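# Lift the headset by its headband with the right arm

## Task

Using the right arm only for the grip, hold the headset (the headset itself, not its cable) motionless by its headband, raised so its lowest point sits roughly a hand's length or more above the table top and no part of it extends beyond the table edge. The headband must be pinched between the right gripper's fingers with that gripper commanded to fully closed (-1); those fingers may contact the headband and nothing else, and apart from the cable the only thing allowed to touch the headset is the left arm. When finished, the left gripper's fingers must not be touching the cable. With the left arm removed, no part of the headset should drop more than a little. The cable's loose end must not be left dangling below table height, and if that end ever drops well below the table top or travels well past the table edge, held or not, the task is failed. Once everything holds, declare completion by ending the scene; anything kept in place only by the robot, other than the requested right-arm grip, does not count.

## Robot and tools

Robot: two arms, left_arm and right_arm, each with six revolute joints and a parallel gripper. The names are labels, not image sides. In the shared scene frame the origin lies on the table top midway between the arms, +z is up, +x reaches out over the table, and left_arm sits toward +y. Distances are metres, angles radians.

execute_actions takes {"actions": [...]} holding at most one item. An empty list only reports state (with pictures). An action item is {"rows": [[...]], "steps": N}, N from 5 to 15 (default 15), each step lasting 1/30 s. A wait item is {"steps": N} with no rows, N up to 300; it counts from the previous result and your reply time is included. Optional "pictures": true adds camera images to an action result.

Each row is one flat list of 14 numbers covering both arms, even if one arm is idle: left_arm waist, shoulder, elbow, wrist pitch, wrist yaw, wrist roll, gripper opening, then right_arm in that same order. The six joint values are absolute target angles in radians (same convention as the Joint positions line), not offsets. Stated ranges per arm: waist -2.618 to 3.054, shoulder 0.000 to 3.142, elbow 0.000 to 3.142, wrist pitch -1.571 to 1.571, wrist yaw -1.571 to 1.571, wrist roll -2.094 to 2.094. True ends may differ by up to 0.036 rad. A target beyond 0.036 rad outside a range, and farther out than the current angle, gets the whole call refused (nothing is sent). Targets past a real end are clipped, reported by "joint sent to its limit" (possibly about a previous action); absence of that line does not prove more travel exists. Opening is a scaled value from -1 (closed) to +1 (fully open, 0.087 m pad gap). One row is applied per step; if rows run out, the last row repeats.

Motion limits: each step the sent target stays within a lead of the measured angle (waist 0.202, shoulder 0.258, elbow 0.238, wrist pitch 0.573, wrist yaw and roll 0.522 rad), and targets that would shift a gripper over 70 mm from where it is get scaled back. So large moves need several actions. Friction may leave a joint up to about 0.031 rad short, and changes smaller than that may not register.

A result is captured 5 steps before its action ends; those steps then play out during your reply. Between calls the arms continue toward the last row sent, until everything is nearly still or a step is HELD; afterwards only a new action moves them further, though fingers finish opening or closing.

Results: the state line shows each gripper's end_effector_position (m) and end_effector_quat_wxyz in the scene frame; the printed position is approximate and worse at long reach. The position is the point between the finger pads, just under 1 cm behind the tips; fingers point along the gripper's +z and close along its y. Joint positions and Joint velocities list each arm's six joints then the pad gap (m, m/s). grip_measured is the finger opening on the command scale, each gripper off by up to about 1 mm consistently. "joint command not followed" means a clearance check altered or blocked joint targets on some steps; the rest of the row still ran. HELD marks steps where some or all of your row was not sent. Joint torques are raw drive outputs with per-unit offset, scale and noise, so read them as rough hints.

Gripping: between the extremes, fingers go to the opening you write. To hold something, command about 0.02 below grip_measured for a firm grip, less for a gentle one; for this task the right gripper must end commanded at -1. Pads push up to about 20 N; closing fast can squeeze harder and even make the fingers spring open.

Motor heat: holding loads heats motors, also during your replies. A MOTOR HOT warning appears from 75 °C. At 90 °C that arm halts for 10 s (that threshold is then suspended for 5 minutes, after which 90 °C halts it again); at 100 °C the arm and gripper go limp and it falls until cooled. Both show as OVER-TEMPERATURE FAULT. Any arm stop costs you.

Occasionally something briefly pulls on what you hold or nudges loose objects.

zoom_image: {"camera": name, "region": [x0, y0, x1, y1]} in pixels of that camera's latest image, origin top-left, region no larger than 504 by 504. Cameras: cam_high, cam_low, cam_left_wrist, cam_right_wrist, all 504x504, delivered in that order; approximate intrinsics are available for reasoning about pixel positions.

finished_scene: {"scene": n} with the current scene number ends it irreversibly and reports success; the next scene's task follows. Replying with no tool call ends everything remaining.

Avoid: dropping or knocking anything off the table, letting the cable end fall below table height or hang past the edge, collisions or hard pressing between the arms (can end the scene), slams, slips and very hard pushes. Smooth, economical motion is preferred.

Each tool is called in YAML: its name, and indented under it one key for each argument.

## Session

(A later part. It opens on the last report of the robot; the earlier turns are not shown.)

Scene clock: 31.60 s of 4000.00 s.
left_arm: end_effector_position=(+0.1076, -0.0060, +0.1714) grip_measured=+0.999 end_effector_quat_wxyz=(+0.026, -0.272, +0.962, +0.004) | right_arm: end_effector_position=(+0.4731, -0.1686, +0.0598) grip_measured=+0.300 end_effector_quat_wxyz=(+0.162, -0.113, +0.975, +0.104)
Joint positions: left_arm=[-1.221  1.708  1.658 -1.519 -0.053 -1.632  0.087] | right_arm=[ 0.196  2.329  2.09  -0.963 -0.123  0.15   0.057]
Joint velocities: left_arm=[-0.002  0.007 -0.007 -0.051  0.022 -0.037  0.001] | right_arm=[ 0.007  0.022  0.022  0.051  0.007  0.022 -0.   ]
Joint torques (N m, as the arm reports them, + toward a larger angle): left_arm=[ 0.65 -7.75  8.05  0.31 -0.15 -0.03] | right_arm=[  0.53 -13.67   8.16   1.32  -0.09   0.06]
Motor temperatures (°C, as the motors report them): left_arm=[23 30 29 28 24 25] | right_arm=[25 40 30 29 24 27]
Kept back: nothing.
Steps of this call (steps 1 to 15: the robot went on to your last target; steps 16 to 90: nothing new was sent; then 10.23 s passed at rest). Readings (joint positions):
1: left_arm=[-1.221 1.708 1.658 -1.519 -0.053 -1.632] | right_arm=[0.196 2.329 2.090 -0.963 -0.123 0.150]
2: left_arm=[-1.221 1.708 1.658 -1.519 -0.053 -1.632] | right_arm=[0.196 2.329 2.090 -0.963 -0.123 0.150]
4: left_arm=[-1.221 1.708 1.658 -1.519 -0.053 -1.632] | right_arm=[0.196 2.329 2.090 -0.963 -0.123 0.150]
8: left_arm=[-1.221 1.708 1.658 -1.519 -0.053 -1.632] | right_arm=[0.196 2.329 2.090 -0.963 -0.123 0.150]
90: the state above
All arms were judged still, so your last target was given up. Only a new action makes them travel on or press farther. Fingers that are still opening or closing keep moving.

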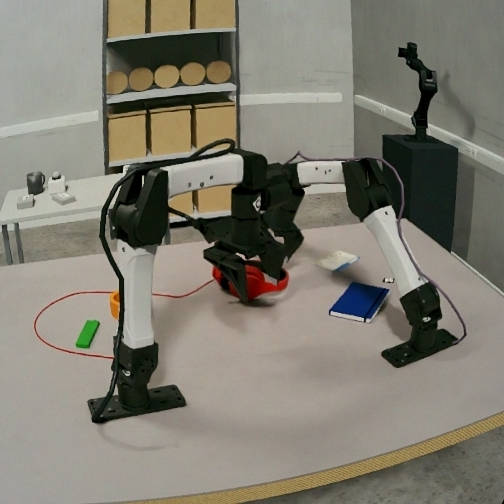

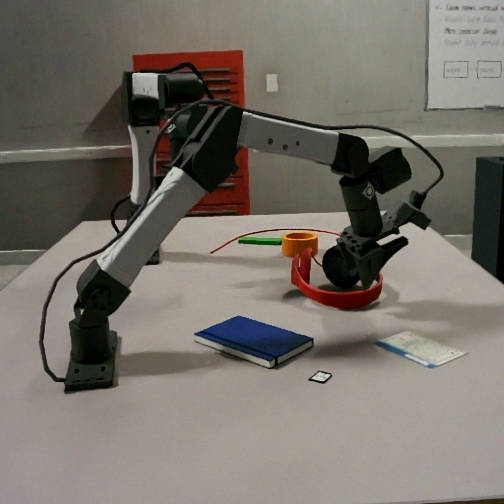

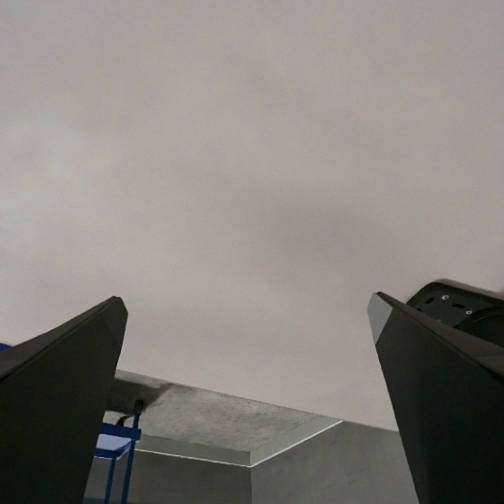

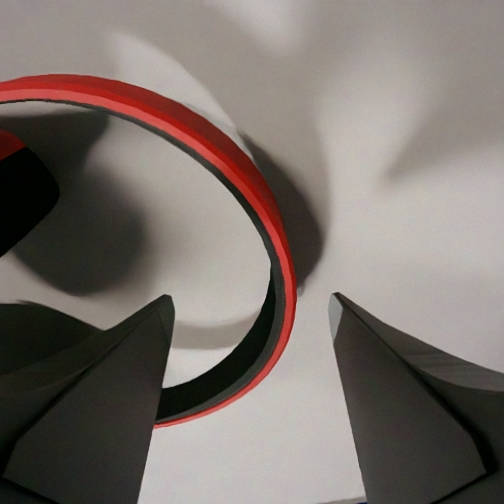

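Nothing has moved. Running the descent, grasp and lift.

execute_actions:
  actions:
    - {"rows": [[-1.221,1.708,1.658,-1.519,-0.053,-1.632,1,0.2046,2.3309,2.114,-0.964,-0.132,0.1511,0.3],[-1.221,1.708,1.658,-1.519,-0.053,-1.632,1,0.2034,2.3335,2.114,-0.964,-0.132,0.1426,0.3],[-1.221,1.708,1.658,-1.519,-0.053,-1.632,1,0.2015,2.3376,2.114,-0.964,-0.132,0.1295,0.25],[-1.221,1.708,1.658,-1.519,-0.053,-1.632,1,0.1991,2.3432,2.114,-0.964,-0.132,0.1129,0.2],[-1.221,1.708,1.658,-1.519,-0.053,-1.632,1,0.1965,2.35,2.114,-0.964,-0.132,0.0945,0.15],[-1.221,1.708,1.658,-1.519,-0.053,-1.632,1,0.1939,2.3576,2.114,-0.964,-0.132,0.0761,0.1],[-1.221,1.708,1.658,-1.519,-0.053,-1.632,1,0.1915,2.3658,2.114,-0.964,-0.132,0.0595,0.05],[-1.221,1.708,1.658,-1.519,-0.053,-1.632,1,0.1896,2.3742,2.114,-0.964,-0.132,0.0464,0.0],[-1.221,1.708,1.658,-1.519,-0.053,-1.632,1,0.1884,2.3824,2.114,-0.964,-0.132,0.0379,-0.05],[-1.221,1.708,1.658,-1.519,-0.053,-1.632,1,0.188,2.39,2.114,-0.964,-0.132,0.035,-0.1],[-1.221,1.708,1.658,-1.519,-0.053,-1.632,1,0.188,2.3968,2.114,-0.964,-0.132,0.035,-0.15],[-1.221,1.708,1.658,-1.519,-0.053,-1.632,1,0.188,2.4024,2.114,-0.964,-0.132,0.035,-0.2],[-1.221,1.708,1.658,-1.519,-0.053,-1.632,1,0.188,2.4065,2.114,-0.964,-0.132,0.035,-0.25],[-1.221,1.708,1.658,-1.519,-0.053,-1.632,1,0.188,2.4091,2.114,-0.964,-0.132,0.035,-0.3],[-1.221,1.708,1.658,-1.519,-0.053,-1.632,1,0.188,2.41,2.114,-0.964,-0.132,0.035,-0.35]], "steps": 15}
  pictures: false

execute_actions:
  actions:
    - {"rows": [[-1.221,1.708,1.658,-1.519,-0.053,-1.632,1,0.188,2.41,2.114,-0.964,-0.132,0.035,-0.4],[-1.221,1.708,1.658,-1.519,-0.053,-1.632,1,0.188,2.41,2.114,-0.964,-0.132,0.035,-0.45],[-1.221,1.708,1.658,-1.519,-0.053,-1.632,1,0.188,2.41,2.114,-0.964,-0.132,0.035,-0.5],[-1.221,1.708,1.658,-1.519,-0.053,-1.632,1,0.188,2.41,2.114,-0.964,-0.132,0.035,-0.55],[-1.221,1.708,1.658,-1.519,-0.053,-1.632,1,0.188,2.41,2.114,-0.964,-0.132,0.035,-0.6],[-1.221,1.708,1.658,-1.519,-0.053,-1.632,1,0.188,2.41,2.114,-0.964,-0.132,0.035,-0.65],[-1.221,1.708,1.658,-1.519,-0.053,-1.632,1,0.188,2.41,2.114,-0.964,-0.132,0.035,-0.7],[-1.221,1.708,1.658,-1.519,-0.053,-1.632,1,0.188,2.41,2.114,-0.964,-0.132,0.035,-0.74],[-1.221,1.708,1.658,-1.519,-0.053,-1.632,1,0.188,2.41,2.114,-0.964,-0.132,0.035,-0.78],[-1.221,1.708,1.658,-1.519,-0.053,-1.632,1,0.188,2.4095,2.114,-0.964,-0.132,0.035,-0.81],[-1.221,1.708,1.658,-1.519,-0.053,-1.632,1,0.188,2.408,2.114,-0.964,-0.132,0.035,-0.84],[-1.221,1.708,1.658,-1.519,-0.053,-1.632,1,0.188,2.4054,2.114,-0.964,-0.132,0.035,-0.87],[-1.221,1.708,1.658,-1.519,-0.053,-1.632,1,0.188,2.4019,2.1137,-0.964,-0.132,0.035,-0.9],[-1.221,1.708,1.658,-1.519,-0.053,-1.632,1,0.188,2.3974,2.1129,-0.964,-0.132,0.035,-0.95],[-1.221,1.708,1.658,-1.519,-0.053,-1.632,1,0.188,2.3919,2.1116,-0.964,-0.132,0.035,-1]], "steps": 15}
  pictures: false

execute_actions:
  actions:
    - {"rows": [[-1.221,1.708,1.658,-1.519,-0.053,-1.632,1,0.188,2.3854,2.1098,-0.964,-0.1311,0.0339,-1],[-1.221,1.708,1.658,-1.519,-0.053,-1.632,1,0.188,2.378,2.1074,-0.964,-0.1283,0.0306,-1],[-1.221,1.708,1.658,-1.519,-0.053,-1.632,1,0.188,2.3697,2.1045,-0.964,-0.1239,0.0249,-1],[-1.221,1.708,1.658,-1.519,-0.053,-1.632,1,0.188,2.3604,2.1011,-0.964,-0.1175,0.0173,-1],[-1.221,1.708,1.658,-1.519,-0.053,-1.632,1,0.1881,2.3503,2.0972,-0.964,-0.1094,0.0074,-1],[-1.221,1.708,1.658,-1.519,-0.053,-1.632,1,0.1885,2.3393,2.0928,-0.964,-0.0997,-0.0047,-1],[-1.221,1.708,1.658,-1.519,-0.053,-1.632,1,0.1892,2.3276,2.0879,-0.964,-0.0883,-0.0188,-1],[-1.221,1.708,1.658,-1.519,-0.053,-1.632,1,0.1901,2.315,2.0826,-0.964,-0.0752,-0.035,-1],[-1.221,1.708,1.658,-1.519,-0.053,-1.632,1,0.1912,2.3017,2.0769,-0.964,-0.0607,-0.0533,-1],[-1.221,1.708,1.658,-1.519,-0.053,-1.632,1,0.1926,2.2876,2.0707,-0.964,-0.0446,-0.0736,-1],[-1.221,1.708,1.658,-1.519,-0.053,-1.632,1,0.1943,2.2729,2.0641,-0.964,-0.0272,-0.0958,-1],[-1.221,1.708,1.658,-1.519,-0.053,-1.632,1,0.1962,2.2575,2.0571,-0.964,-0.0084,-0.1198,-1],[-1.221,1.708,1.658,-1.519,-0.053,-1.632,1,0.1983,2.2415,2.0497,-0.964,0.0116,-0.1456,-1],[-1.221,1.708,1.658,-1.519,-0.053,-1.632,1,0.2006,2.225,2.0419,-0.964,0.0326,-0.1731,-1],[-1.221,1.708,1.658,-1.519,-0.053,-1.632,1,0.2031,2.208,2.0338,-0.963,0.0548,-0.2023,-1]], "steps": 15}
  pictures: false

execute_actions:
  actions:
    - {"rows": [[-1.221,1.708,1.658,-1.519,-0.053,-1.632,1,0.2059,2.1905,2.0254,-0.9601,0.0778,-0.2331,-1],[-1.221,1.708,1.658,-1.519,-0.053,-1.632,1,0.2088,2.1726,2.0168,-0.955,0.1016,-0.2654,-1],[-1.221,1.708,1.658,-1.519,-0.053,-1.632,1,0.2119,2.1543,2.0078,-0.9482,0.1261,-0.2991,-1],[-1.221,1.708,1.658,-1.519,-0.053,-1.632,1,0.2152,2.1358,1.9986,-0.9393,0.1511,-0.3341,-1],[-1.221,1.708,1.658,-1.519,-0.053,-1.632,1,0.2186,2.117,1.9892,-0.9286,0.1767,-0.3703,-1],[-1.221,1.708,1.658,-1.519,-0.053,-1.632,1,0.2222,2.0979,1.9796,-0.916,0.2024,-0.4075,-1],[-1.221,1.708,1.658,-1.519,-0.053,-1.632,1,0.2259,2.0787,1.9698,-0.9016,0.2285,-0.4458,-1],[-1.221,1.708,1.658,-1.519,-0.053,-1.632,1,0.2297,2.0594,1.96,-0.8855,0.2545,-0.485,-1],[-1.221,1.708,1.658,-1.519,-0.053,-1.632,1,0.2336,2.04,1.9499,-0.8676,0.2806,-0.5251,-1],[-1.221,1.708,1.658,-1.519,-0.053,-1.632,1,0.2376,2.0206,1.9398,-0.8483,0.3063,-0.5657,-1],[-1.221,1.708,1.658,-1.519,-0.053,-1.632,1,0.2416,2.0013,1.9297,-0.8273,0.3319,-0.6069,-1],[-1.221,1.708,1.658,-1.519,-0.053,-1.632,1,0.2457,1.9821,1.9195,-0.8049,0.3569,-0.6487,-1],[-1.221,1.708,1.658,-1.519,-0.053,-1.632,1,0.2499,1.963,1.9093,-0.7811,0.3814,-0.6907,-1],[-1.221,1.708,1.658,-1.519,-0.053,-1.632,1,0.254,1.9442,1.8992,-0.756,0.4052,-0.733,-1],[-1.221,1.708,1.658,-1.519,-0.053,-1.632,1,0.2581,1.9257,1.8891,-0.7298,0.4283,-0.7755,-1]], "steps": 15}
  pictures: false

execute_actions:
  actions:
    - {"rows": [[-1.221,1.708,1.658,-1.519,-0.053,-1.632,1,0.2623,1.9074,1.879,-0.7026,0.4504,-0.818,-1],[-1.221,1.708,1.658,-1.519,-0.053,-1.632,1,0.2664,1.8895,1.8692,-0.6743,0.4714,-0.8603,-1],[-1.221,1.708,1.658,-1.519,-0.053,-1.632,1,0.2704,1.872,1.8594,-0.6453,0.4914,-0.9023,-1],[-1.221,1.708,1.658,-1.519,-0.053,-1.632,1,0.2744,1.855,1.8498,-0.6154,0.5102,-0.9441,-1],[-1.221,1.708,1.658,-1.519,-0.053,-1.632,1,0.2783,1.8385,1.8404,-0.5849,0.5276,-0.9853,-1],[-1.221,1.708,1.658,-1.519,-0.053,-1.632,1,0.2821,1.8225,1.8312,-0.554,0.5437,-1.0259,-1],[-1.221,1.708,1.658,-1.519,-0.053,-1.632,1,0.2858,1.8071,1.8223,-0.5228,0.5582,-1.066,-1],[-1.221,1.708,1.658,-1.519,-0.053,-1.632,1,0.2894,1.7924,1.8136,-0.4912,0.5713,-1.1052,-1],[-1.221,1.708,1.658,-1.519,-0.053,-1.632,1,0.2928,1.7783,1.8052,-0.4595,0.5827,-1.1435,-1],[-1.221,1.708,1.658,-1.519,-0.053,-1.632,1,0.2961,1.765,1.7971,-0.4278,0.5924,-1.1808,-1],[-1.221,1.708,1.658,-1.519,-0.053,-1.632,1,0.2992,1.7524,1.7893,-0.3962,0.6005,-1.2169,-1],[-1.221,1.708,1.658,-1.519,-0.053,-1.632,1,0.3021,1.7407,1.7819,-0.365,0.6069,-1.2519,-1],[-1.221,1.708,1.658,-1.519,-0.053,-1.632,1,0.3049,1.7297,1.7749,-0.3341,0.6113,-1.2856,-1],[-1.221,1.708,1.658,-1.519,-0.053,-1.632,1,0.3074,1.7196,1.7683,-0.3036,0.6141,-1.3179,-1],[-1.221,1.708,1.658,-1.519,-0.053,-1.632,1,0.3097,1.7103,1.7621,-0.2737,0.615,-1.3487,-1]], "steps": 15}
  pictures: false

execute_actions:
  actions:
    - {"rows": [[-1.221,1.708,1.658,-1.519,-0.053,-1.632,1,0.3118,1.702,1.7564,-0.2447,0.615,-1.3779,-1],[-1.221,1.708,1.658,-1.519,-0.053,-1.632,1,0.3137,1.6946,1.7511,-0.2164,0.615,-1.4054,-1],[-1.221,1.708,1.658,-1.519,-0.053,-1.632,1,0.3154,1.6881,1.7462,-0.1892,0.615,-1.4312,-1],[-1.221,1.708,1.658,-1.519,-0.053,-1.632,1,0.3168,1.6826,1.7418,-0.163,0.615,-1.4552,-1],[-1.221,1.708,1.658,-1.519,-0.053,-1.632,1,0.3179,1.6781,1.7379,-0.1379,0.615,-1.4774,-1],[-1.221,1.708,1.658,-1.519,-0.053,-1.632,1,0.3188,1.6746,1.7345,-0.1141,0.615,-1.4977,-1],[-1.221,1.708,1.658,-1.519,-0.053,-1.632,1,0.3195,1.672,1.7316,-0.0917,0.615,-1.516,-1],[-1.221,1.708,1.658,-1.519,-0.053,-1.632,1,0.3199,1.6705,1.7292,-0.0707,0.615,-1.5322,-1],[-1.221,1.708,1.658,-1.519,-0.053,-1.632,1,0.32,1.67,1.7274,-0.0514,0.615,-1.5463,-1],[-1.221,1.708,1.658,-1.519,-0.053,-1.632,1,0.32,1.67,1.7261,-0.0335,0.615,-1.5584,-1],[-1.221,1.708,1.658,-1.519,-0.053,-1.632,1,0.32,1.67,1.7253,-0.0174,0.615,-1.5683,-1],[-1.221,1.708,1.658,-1.519,-0.053,-1.632,1,0.32,1.67,1.725,-0.003,0.615,-1.5759,-1],[-1.221,1.708,1.658,-1.519,-0.053,-1.632,1,0.32,1.67,1.725,0.0096,0.615,-1.5816,-1],[-1.221,1.708,1.658,-1.519,-0.053,-1.632,1,0.32,1.67,1.725,0.0203,0.615,-1.5849,-1],[-1.221,1.708,1.658,-1.519,-0.053,-1.632,1,0.32,1.67,1.725,0.0292,0.615,-1.586,-1]], "steps": 15}
  pictures: false

execute_actions:
  actions:
    - {"rows": [[-1.221,1.708,1.658,-1.519,-0.053,-1.632,1,0.32,1.67,1.725,0.036,0.615,-1.586,-1],[-1.221,1.708,1.658,-1.519,-0.053,-1.632,1,0.32,1.67,1.725,0.0411,0.615,-1.586,-1],[-1.221,1.708,1.658,-1.519,-0.053,-1.632,1,0.32,1.67,1.725,0.044,0.615,-1.586,-1],[-1.221,1.708,1.658,-1.519,-0.053,-1.632,1,0.32,1.67,1.725,0.045,0.615,-1.586,-1]], "steps": 5}
  pictures: false

execute_actions:
  actions:
    - {"steps": 20}
  pictures: true

Scene clock: 34.17 s of 4000.00 s.
left_arm: end_effector_position=(+0.1076, -0.0060, +0.1714) grip_measured=+0.999 end_effector_quat_wxyz=(+0.026, -0.272, +0.962, +0.004) | right_arm: end_effector_position=(+0.4721, -0.1720, +0.0438) grip_measured=-0.074 end_effector_quat_wxyz=(+0.150, -0.146, +0.973, +0.096)
Joint positions: left_arm=[-1.221  1.708  1.658 -1.519 -0.053 -1.632  0.087] | right_arm=[ 0.196  2.361  2.09  -0.963 -0.123  0.08   0.041]
Joint velocities: left_arm=[ 0.002 -0.012 -0.022  0.022 -0.022  0.037  0.   ] | right_arm=[-0.007  0.271 -0.002 -0.081  0.022 -0.271 -0.046]
Joint torques (N m, as the arm reports them, + toward a larger angle): left_arm=[ 0.66 -7.76  8.05  0.31 -0.15 -0.03] | right_arm=[ -0.61 -12.74   8.03   1.29  -0.1    0.01]
Motor temperatures (°C, as the motors report them): left_arm=[23 30 30 28 24 25] | right_arm=[25 41 31 29 24 27]
Steps of this call (steps 1 to 67: nothing new was sent; steps 68 to 77: the first 10 steps of this action). Readings (joint positions):
68: left_arm=[-1.221 1.708 1.658 -1.519 -0.053 -1.632] | right_arm=[0.196 2.329 2.090 -0.963 -0.123 0.150]
69: left_arm=[-1.221 1.708 1.658 -1.519 -0.053 -1.632] | right_arm=[0.196 2.329 2.090 -0.963 -0.123 0.149]
71: left_arm=[-1.221 1.708 1.658 -1.519 -0.053 -1.632] | right_arm=[0.196 2.330 2.090 -0.963 -0.123 0.142]
75: left_arm=[-1.221 1.708 1.658 -1.519 -0.053 -1.632] | right_arm=[0.196 2.345 2.090 -0.963 -0.123 0.102]
77: the state above

Scene clock: 34.67 s of 4000.00 s.
left_arm: end_effector_position=(+0.1076, -0.0060, +0.1714) grip_measured=+0.999 end_effector_quat_wxyz=(+0.026, -0.272, +0.962, +0.004) | right_arm: end_effector_position=(+0.4680, -0.1756, +0.0180) grip_measured=-0.792 end_effector_quat_wxyz=(+0.125, -0.164, +0.975, +0.087)
Joint positions: left_arm=[-1.221  1.708  1.658 -1.519 -0.053 -1.632  0.087] | right_arm=[ 0.196  2.414  2.09  -0.966 -0.123  0.041  0.009]
Joint velocities: left_arm=[-0.002 -0.027 -0.002  0.022 -0.022  0.037 -0.   ] | right_arm=[-0.046 -0.002  0.017 -0.022 -0.007 -0.022 -0.026]
Joint torques (N m, as the arm reports them, + toward a larger angle): left_arm=[ 0.66 -7.76  8.05  0.31 -0.15 -0.03] | right_arm=[ -0.3  -14.3    8.08   1.22  -0.07  -0.04]
Motor temperatures (°C, as the motors report them): left_arm=[23 30 30 28 24 25] | right_arm=[25 41 31 29 24 27]
Steps of this call (steps 1 to 5: the last 5 steps of your previous action; steps 6 to 15: the first 10 steps of this action). Readings (joint positions):
6: left_arm=[-1.221 1.708 1.658 -1.519 -0.053 -1.632] | right_arm=[0.196 2.411 2.090 -0.965 -0.123 0.051]
7: left_arm=[-1.221 1.708 1.658 -1.519 -0.053 -1.632] | right_arm=[0.196 2.414 2.090 -0.965 -0.123 0.048]
9: left_arm=[-1.221 1.708 1.658 -1.519 -0.053 -1.632] | right_arm=[0.196 2.414 2.090 -0.966 -0.123 0.045]
13: left_arm=[-1.221 1.708 1.658 -1.519 -0.053 -1.632] | right_arm=[0.196 2.414 2.090 -0.966 -0.123 0.042]
15: the state above

Scene clock: 35.17 s of 4000.00 s.
left_arm: end_effector_position=(+0.1076, -0.0060, +0.1714) grip_measured=+0.999 end_effector_quat_wxyz=(+0.026, -0.272, +0.962, +0.004) | right_arm: end_effector_position=(+0.4745, -0.1867, +0.0440) grip_measured=-0.820 end_effector_quat_wxyz=(+0.157, -0.189, +0.967, +0.062)
Joint positions: left_arm=[-1.221  1.708  1.658 -1.519 -0.053 -1.632  0.087] | right_arm=[ 0.194  2.352  2.081 -0.969 -0.07  -0.018  0.008]
Joint velocities: left_arm=[ 0.002 -0.022  0.002  0.007 -0.051  0.066 -0.   ] | right_arm=[-0.002 -0.354 -0.203 -0.095  0.33  -0.432  0.   ]
Joint torques (N m, as the arm reports them, + toward a larger angle): left_arm=[ 0.64 -7.75  8.04  0.31 -0.15 -0.03] | right_arm=[ -0.04 -17.59   6.41   1.4   -0.35   0.06]
Motor temperatures (°C, as the motors report them): left_arm=[23 30 30 28 24 25] | right_arm=[25 42 31 29 24 27]
Steps of this call (steps 1 to 5: the last 5 steps of your previous action; steps 6 to 15: the first 10 steps of this action). Readings (joint positions):
6: left_arm=[-1.221 1.708 1.658 -1.519 -0.053 -1.632] | right_arm=[0.194 2.413 2.096 -0.965 -0.133 0.045]
7: left_arm=[-1.221 1.708 1.658 -1.519 -0.053 -1.632] | right_arm=[0.194 2.411 2.096 -0.965 -0.133 0.045]
9: left_arm=[-1.221 1.708 1.658 -1.519 -0.053 -1.632] | right_arm=[0.194 2.402 2.096 -0.965 -0.133 0.042]
13: left_arm=[-1.221 1.708 1.658 -1.519 -0.053 -1.632] | right_arm=[0.194 2.374 2.091 -0.968 -0.095 0.008]
15: the state above

Scene clock: 35.67 s of 4000.00 s.
left_arm: end_effector_position=(+0.1076, -0.0060, +0.1714) grip_measured=+0.999 end_effector_quat_wxyz=(+0.026, -0.272, +0.962, +0.004) | right_arm: end_effector_position=(+0.4810, -0.2412, +0.1407) grip_measured=-0.819 end_effector_quat_wxyz=(+0.248, -0.348, +0.898, -0.108)
Joint positions: left_arm=[-1.221  1.708  1.658 -1.519 -0.053 -1.632  0.087] | right_arm=[ 0.218  2.088  1.958 -0.933  0.214 -0.415  0.008]
Joint velocities: left_arm=[-0.007 -0.012 -0.012  0.051 -0.066 -0.022  0.   ] | right_arm=[ 0.144 -0.545 -0.286  0.33   0.637 -1.004 -0.   ]
Joint torques (N m, as the arm reports them, + toward a larger angle): left_arm=[ 0.65 -7.75  8.04  0.31 -0.15 -0.03] | right_arm=[  0.62 -14.95   6.46   2.06   0.1    0.2 ]
Motor temperatures (°C, as the motors report them): left_arm=[23 30 30 28 24 25] | right_arm=[25 42 31 29 24 27]
Steps of this call (steps 1 to 5: the last 5 steps of your previous action; steps 6 to 15: the first 10 steps of this action). Readings (joint positions):
6: left_arm=[-1.221 1.708 1.658 -1.519 -0.053 -1.632] | right_arm=[0.194 2.259 2.039 -0.972 0.022 -0.135]
7: left_arm=[-1.221 1.708 1.658 -1.519 -0.053 -1.632] | right_arm=[0.194 2.241 2.032 -0.972 0.041 -0.161]
9: left_arm=[-1.221 1.708 1.658 -1.519 -0.053 -1.632] | right_arm=[0.196 2.203 2.015 -0.971 0.081 -0.216]
13: left_arm=[-1.221 1.708 1.658 -1.519 -0.053 -1.632] | right_arm=[0.209 2.126 1.978 -0.953 0.169 -0.344]
15: the state above

Scene clock: 36.17 s of 4000.00 s.
left_arm: end_effector_position=(+0.1076, -0.0060, +0.1714) grip_measured=+0.999 end_effector_quat_wxyz=(+0.026, -0.272, +0.962, +0.004) | right_arm: end_effector_position=(+0.5025, -0.2686, +0.2883) grip_measured=-0.820 end_effector_quat_wxyz=(+0.364, -0.482, +0.720, -0.341)
Joint positions: left_arm=[-1.221  1.708  1.658 -1.519 -0.053 -1.632  0.087] | right_arm=[ 0.279  1.82   1.811 -0.606  0.513 -1.009  0.008]
Joint velocities: left_arm=[ 0.007  0.012  0.007 -0.007 -0.037  0.007 -0.   ] | right_arm=[ 0.105 -0.413 -0.271  0.784  0.388 -1.106 -0.   ]
Joint torques (N m, as the arm reports them, + toward a larger angle): left_arm=[ 0.65 -7.75  8.05  0.31 -0.15 -0.04] | right_arm=[  0.72 -12.73   7.04   2.71   0.42  -0.02]
Motor temperatures (°C, as the motors report them): left_arm=[23 30 30 28 24 25] | right_arm=[25 42 31 29 24 27]
Steps of this call (steps 1 to 5: the last 5 steps of your previous action; steps 6 to 15: the first 10 steps of this action). Readings (joint positions):
6: left_arm=[-1.221 1.708 1.658 -1.519 -0.053 -1.632] | right_arm=[0.246 1.973 1.896 -0.834 0.348 -0.647]
7: left_arm=[-1.221 1.708 1.658 -1.519 -0.053 -1.632] | right_arm=[0.250 1.954 1.886 -0.813 0.369 -0.688]
9: left_arm=[-1.221 1.708 1.658 -1.519 -0.053 -1.632] | right_arm=[0.257 1.918 1.866 -0.767 0.411 -0.769]
13: left_arm=[-1.221 1.708 1.658 -1.519 -0.053 -1.632] | right_arm=[0.271 1.851 1.829 -0.662 0.483 -0.931]
15: the state above

Scene clock: 36.67 s of 4000.00 s.
left_arm: end_effector_position=(+0.1076, -0.0060, +0.1714) grip_measured=+0.999 end_effector_quat_wxyz=(+0.026, -0.272, +0.962, +0.004) | right_arm: end_effector_position=(+0.5074, -0.2668, +0.4046) grip_measured=-0.821 end_effector_quat_wxyz=(+0.436, -0.494, +0.570, -0.490)
Joint positions: left_arm=[-1.221  1.708  1.658 -1.519 -0.053 -1.632  0.087] | right_arm=[ 0.309  1.701  1.729 -0.196  0.593 -1.463  0.008]
Joint velocities: left_arm=[-0.002  0.012  0.007 -0.037  0.037  0.007 -0.001] | right_arm=[ 0.012 -0.051 -0.066  0.681  0.125 -0.505  0.   ]
Joint torques (N m, as the arm reports them, + toward a larger angle): left_arm=[ 0.65 -7.75  8.05  0.31 -0.15 -0.03] | right_arm=[  0.48 -11.44   6.97   3.09   0.29  -0.04]
Motor temperatures (°C, as the motors report them): left_arm=[23 30 30 28 24 25] | right_arm=[25 42 31 30 24 27]
Steps of this call (steps 1 to 5: the last 5 steps of your previous action; steps 6 to 15: the first 10 steps of this action). Readings (joint positions):
6: left_arm=[-1.221 1.708 1.658 -1.519 -0.053 -1.632] | right_arm=[0.297 1.748 1.767 -0.431 0.570 -1.226]
7: left_arm=[-1.221 1.708 1.658 -1.519 -0.053 -1.632] | right_arm=[0.299 1.739 1.761 -0.402 0.575 -1.259]
9: left_arm=[-1.221 1.708 1.658 -1.519 -0.053 -1.632] | right_arm=[0.303 1.724 1.750 -0.346 0.582 -1.319]
13: left_arm=[-1.221 1.708 1.658 -1.519 -0.053 -1.632] | right_arm=[0.308 1.705 1.734 -0.242 0.591 -1.422]
15: the state above

Scene clock: 36.83 s of 4000.00 s.
left_arm: end_effector_position=(+0.1076, -0.0060, +0.1714) grip_measured=+0.999 end_effector_quat_wxyz=(+0.026, -0.272, +0.962, +0.004) | right_arm: end_effector_position=(+0.5098, -0.2662, +0.4221) grip_measured=-0.821 end_effector_quat_wxyz=(+0.448, -0.486, +0.547, -0.514)
Joint positions: left_arm=[-1.221  1.708  1.658 -1.519 -0.053 -1.632  0.087] | right_arm=[ 0.31   1.701  1.723 -0.107  0.597 -1.531  0.008]
Joint velocities: left_arm=[-0.002  0.002  0.002 -0.007  0.022  0.007 -0.   ] | right_arm=[-0.007 -0.002 -0.012  0.432 -0.037 -0.242  0.001]
Joint torques (N m, as the arm reports them, + toward a larger angle): left_arm=[ 0.65 -7.75  8.04  0.31 -0.15 -0.03] | right_arm=[  0.74 -11.51   7.07   3.2    0.22  -0.07]
Motor temperatures (°C, as the motors report them): left_arm=[23 30 30 28 24 25] | right_arm=[25 42 31 30 24 27]
Kept back: the last 5 steps of this action.
Steps of this call (steps 1 to 5: the last 5 steps of your previous action). Readings (joint positions):
1: left_arm=[-1.221 1.708 1.658 -1.519 -0.053 -1.632] | right_arm=[0.310 1.701 1.728 -0.175 0.594 -1.480]
2: left_arm=[-1.221 1.708 1.658 -1.519 -0.053 -1.632] | right_arm=[0.310 1.701 1.726 -0.155 0.595 -1.496]
4: left_arm=[-1.221 1.708 1.658 -1.519 -0.053 -1.632] | right_arm=[0.310 1.701 1.723 -0.121 0.597 -1.521]
5: the state above

Scene clock: 37.50 s of 4000.00 s.
left_arm: end_effector_position=(+0.1076, -0.0060, +0.1714) grip_measured=+0.999 end_effector_quat_wxyz=(+0.026, -0.272, +0.962, +0.004) | right_arm: end_effector_position=(+0.5101, -0.2670, +0.4373) grip_measured=-0.821 end_effector_quat_wxyz=(+0.461, -0.471, +0.534, -0.530)
Joint positions: left_arm=[-1.221  1.708  1.658 -1.519 -0.053 -1.632  0.087] | right_arm=[ 0.31   1.701  1.722 -0.036  0.604 -1.569  0.008]
Joint velocities: left_arm=[-0.007 -0.007  0.002  0.125 -0.066  0.022  0.   ] | right_arm=[-0.017 -0.002  0.012 -0.081  0.051 -0.066  0.   ]
Joint torques (N m, as the arm reports them, + toward a larger angle): left_arm=[ 0.64 -7.76  8.04  0.31 -0.15 -0.03] | right_arm=[  0.8  -11.43   6.96   3.25   0.14  -0.1 ]
Motor temperatures (°C, as the motors report them): left_arm=[23 30 30 28 24 25] | right_arm=[25 43 31 30 24 27]
Kept back: nothing.
Steps of this call (steps 1 to 5: the last 5 steps of your previous action; steps 6 to 20: the robot went on to your last target). Readings (joint positions):
1: left_arm=[-1.221 1.708 1.658 -1.519 -0.053 -1.632] | right_arm=[0.310 1.701 1.722 -0.094 0.598 -1.539]
2: left_arm=[-1.221 1.708 1.658 -1.519 -0.053 -1.632] | right_arm=[0.310 1.701 1.722 -0.083 0.599 -1.545]
4: left_arm=[-1.221 1.708 1.658 -1.519 -0.053 -1.632] | right_arm=[0.310 1.701 1.722 -0.064 0.600 -1.553]
8: left_arm=[-1.221 1.708 1.658 -1.519 -0.053 -1.632] | right_arm=[0.310 1.701 1.722 -0.044 0.602 -1.563]
20: the state above

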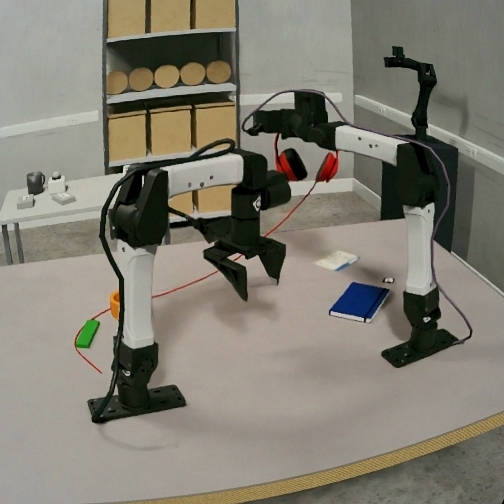

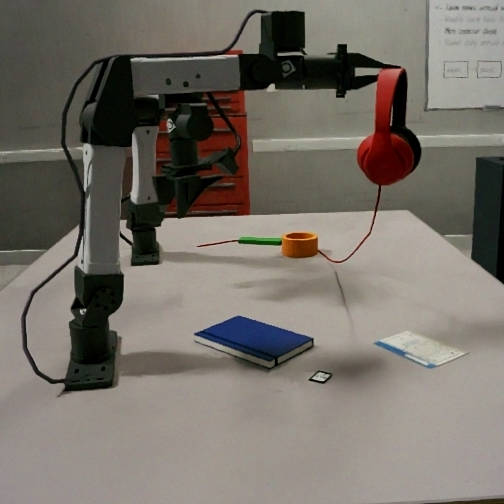

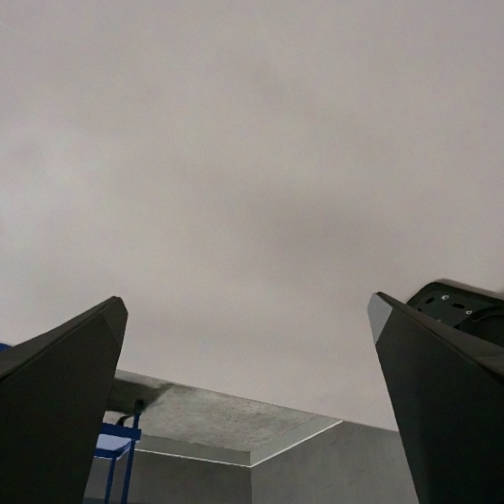

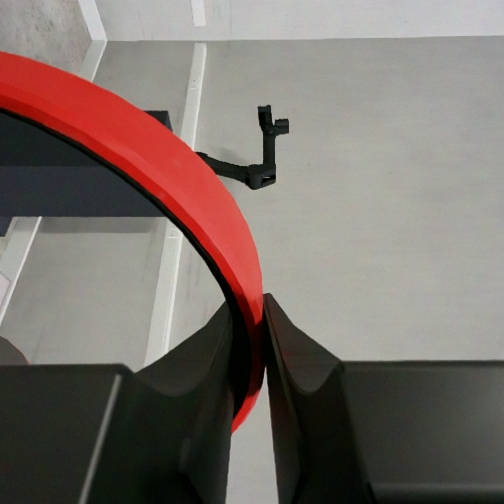

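execute_actions:
  actions:
    - {"steps": 10}
  pictures: true

Scene clock: 37.83 s of 4000.00 s.
left_arm: end_effector_position=(+0.1076, -0.0060, +0.1714) grip_measured=+0.999 end_effector_quat_wxyz=(+0.026, -0.272, +0.962, +0.004) | right_arm: end_effector_position=(+0.5101, -0.2670, +0.4373) grip_measured=-0.821 end_effector_quat_wxyz=(+0.461, -0.470, +0.534, -0.530)
Joint positions: left_arm=[-1.221  1.708  1.658 -1.519 -0.053 -1.632  0.087] | right_arm=[ 0.31   1.701  1.722 -0.036  0.604 -1.569  0.008]
Joint velocities: left_arm=[ 0.002 -0.017  0.017  0.022 -0.022 -0.066 -0.001] | right_arm=[-0.002  0.007 -0.022  0.037 -0.007 -0.037 -0.001]
Joint torques (N m, as the arm reports them, + toward a larger angle): left_arm=[ 0.65 -7.76  8.05  0.31 -0.15 -0.03] | right_arm=[  0.69 -11.35   7.11   3.29   0.17  -0.07]
Motor temperatures (°C, as the motors report them): left_arm=[23 30 30 28 24 25] | right_arm=[25 43 31 30 24 27]
Kept back: nothing.
Steps of this call (steps 1 to 10: the robot went on to your last target). Readings (joint positions):
1: left_arm=[-1.221 1.708 1.658 -1.519 -0.053 -1.632] | right_arm=[0.310 1.701 1.722 -0.036 0.604 -1.569]
2: left_arm=[-1.221 1.708 1.658 -1.519 -0.053 -1.632] | right_arm=[0.310 1.701 1.722 -0.036 0.604 -1.569]
4: left_arm=[-1.221 1.708 1.658 -1.519 -0.053 -1.632] | right_arm=[0.310 1.701 1.722 -0.036 0.604 -1.569]
8: left_arm=[-1.221 1.708 1.658 -1.519 -0.053 -1.632] | right_arm=[0.310 1.701 1.722 -0.036 0.604 -1.569]
10: the state above
All arms were judged still, so your last target was given up. Only a new action makes them travel on or press farther. Fingers that are still opening or closing keep moving.

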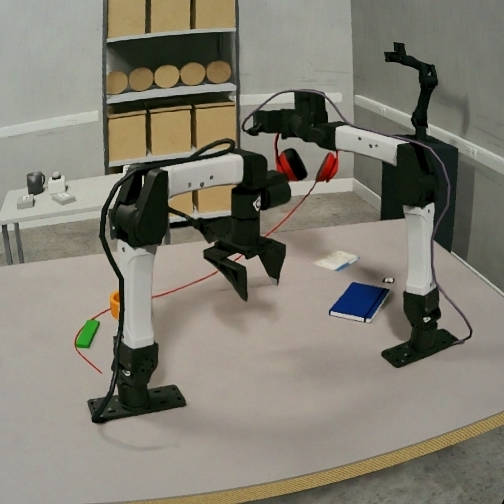

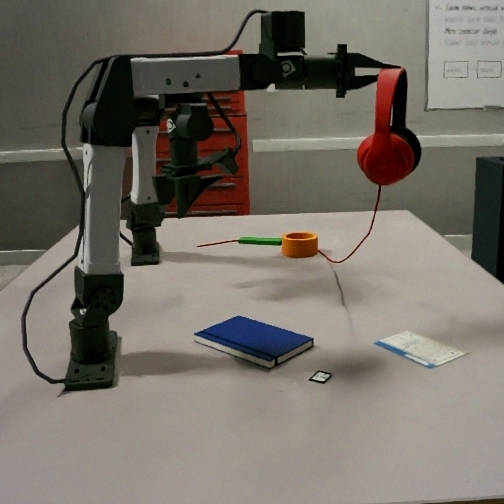

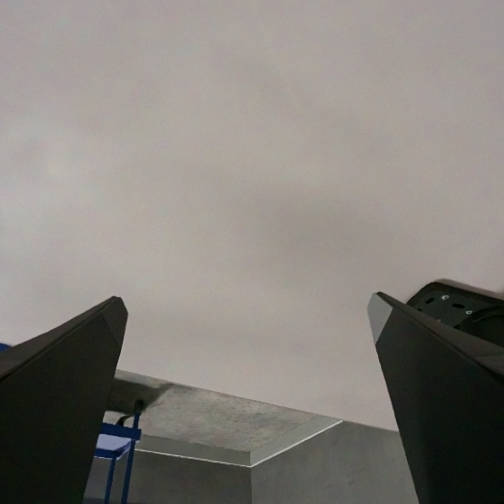

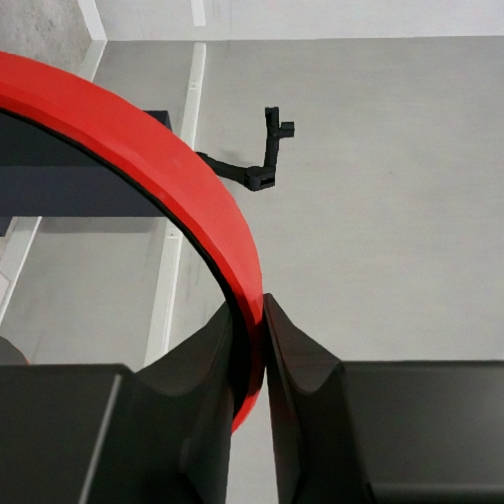

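execute_actions:
  actions: []

Scene clock: 38.03 s of 4000.00 s.
left_arm: end_effector_position=(+0.1076, -0.0060, +0.1714) grip_measured=+0.999 end_effector_quat_wxyz=(+0.026, -0.272, +0.962, +0.004) | right_arm: end_effector_position=(+0.5101, -0.2670, +0.4374) grip_measured=-0.821 end_effector_quat_wxyz=(+0.461, -0.470, +0.534, -0.530)
Joint positions: left_arm=[-1.221  1.708  1.658 -1.519 -0.053 -1.632  0.087] | right_arm=[ 0.31   1.701  1.722 -0.036  0.604 -1.569  0.008]
Joint velocities: left_arm=[ 0.002  0.002 -0.027 -0.037 -0.081  0.022 -0.   ] | right_arm=[-0.002  0.002 -0.002 -0.095  0.007 -0.081 -0.   ]
Joint torques (N m, as the arm reports them, + toward a larger angle): left_arm=[ 0.66 -7.76  8.05  0.31 -0.15 -0.03] | right_arm=[  0.67 -11.5    7.03   3.32   0.19  -0.11]
Motor temperatures (°C, as the motors report them): left_arm=[23 30 30 28 24 25] | right_arm=[25 43 31 30 24 27]
Kept back: nothing.
Steps of this call (steps 1 to 6: nothing new was sent). Readings (joint positions):
1: left_arm=[-1.221 1.708 1.658 -1.519 -0.053 -1.632] | right_arm=[0.310 1.701 1.722 -0.036 0.604 -1.569]
2: left_arm=[-1.221 1.708 1.658 -1.519 -0.053 -1.632] | right_arm=[0.310 1.701 1.722 -0.036 0.604 -1.569]
4: left_arm=[-1.221 1.708 1.658 -1.519 -0.053 -1.632] | right_arm=[0.310 1.701 1.722 -0.036 0.604 -1.569]
6: the state above

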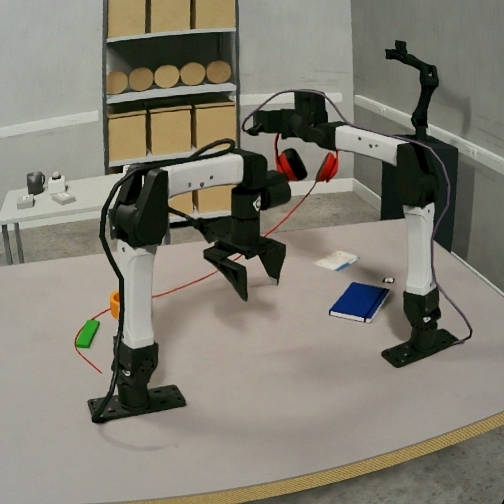

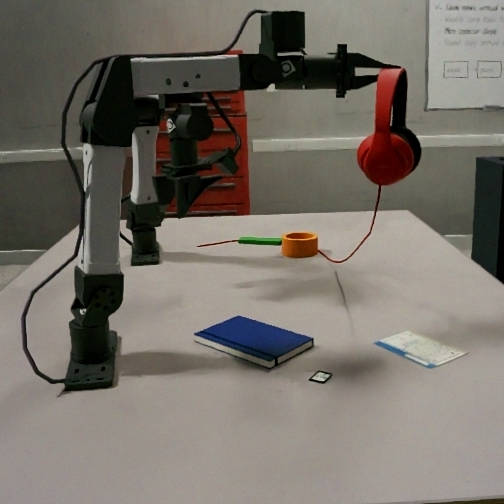

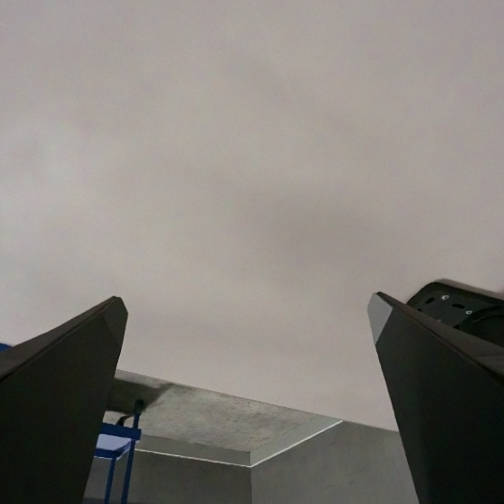

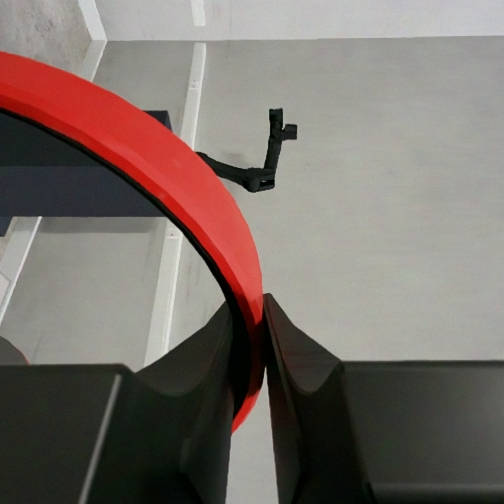

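finished_scene:
  scene: 2

The scene is finished: the task was done.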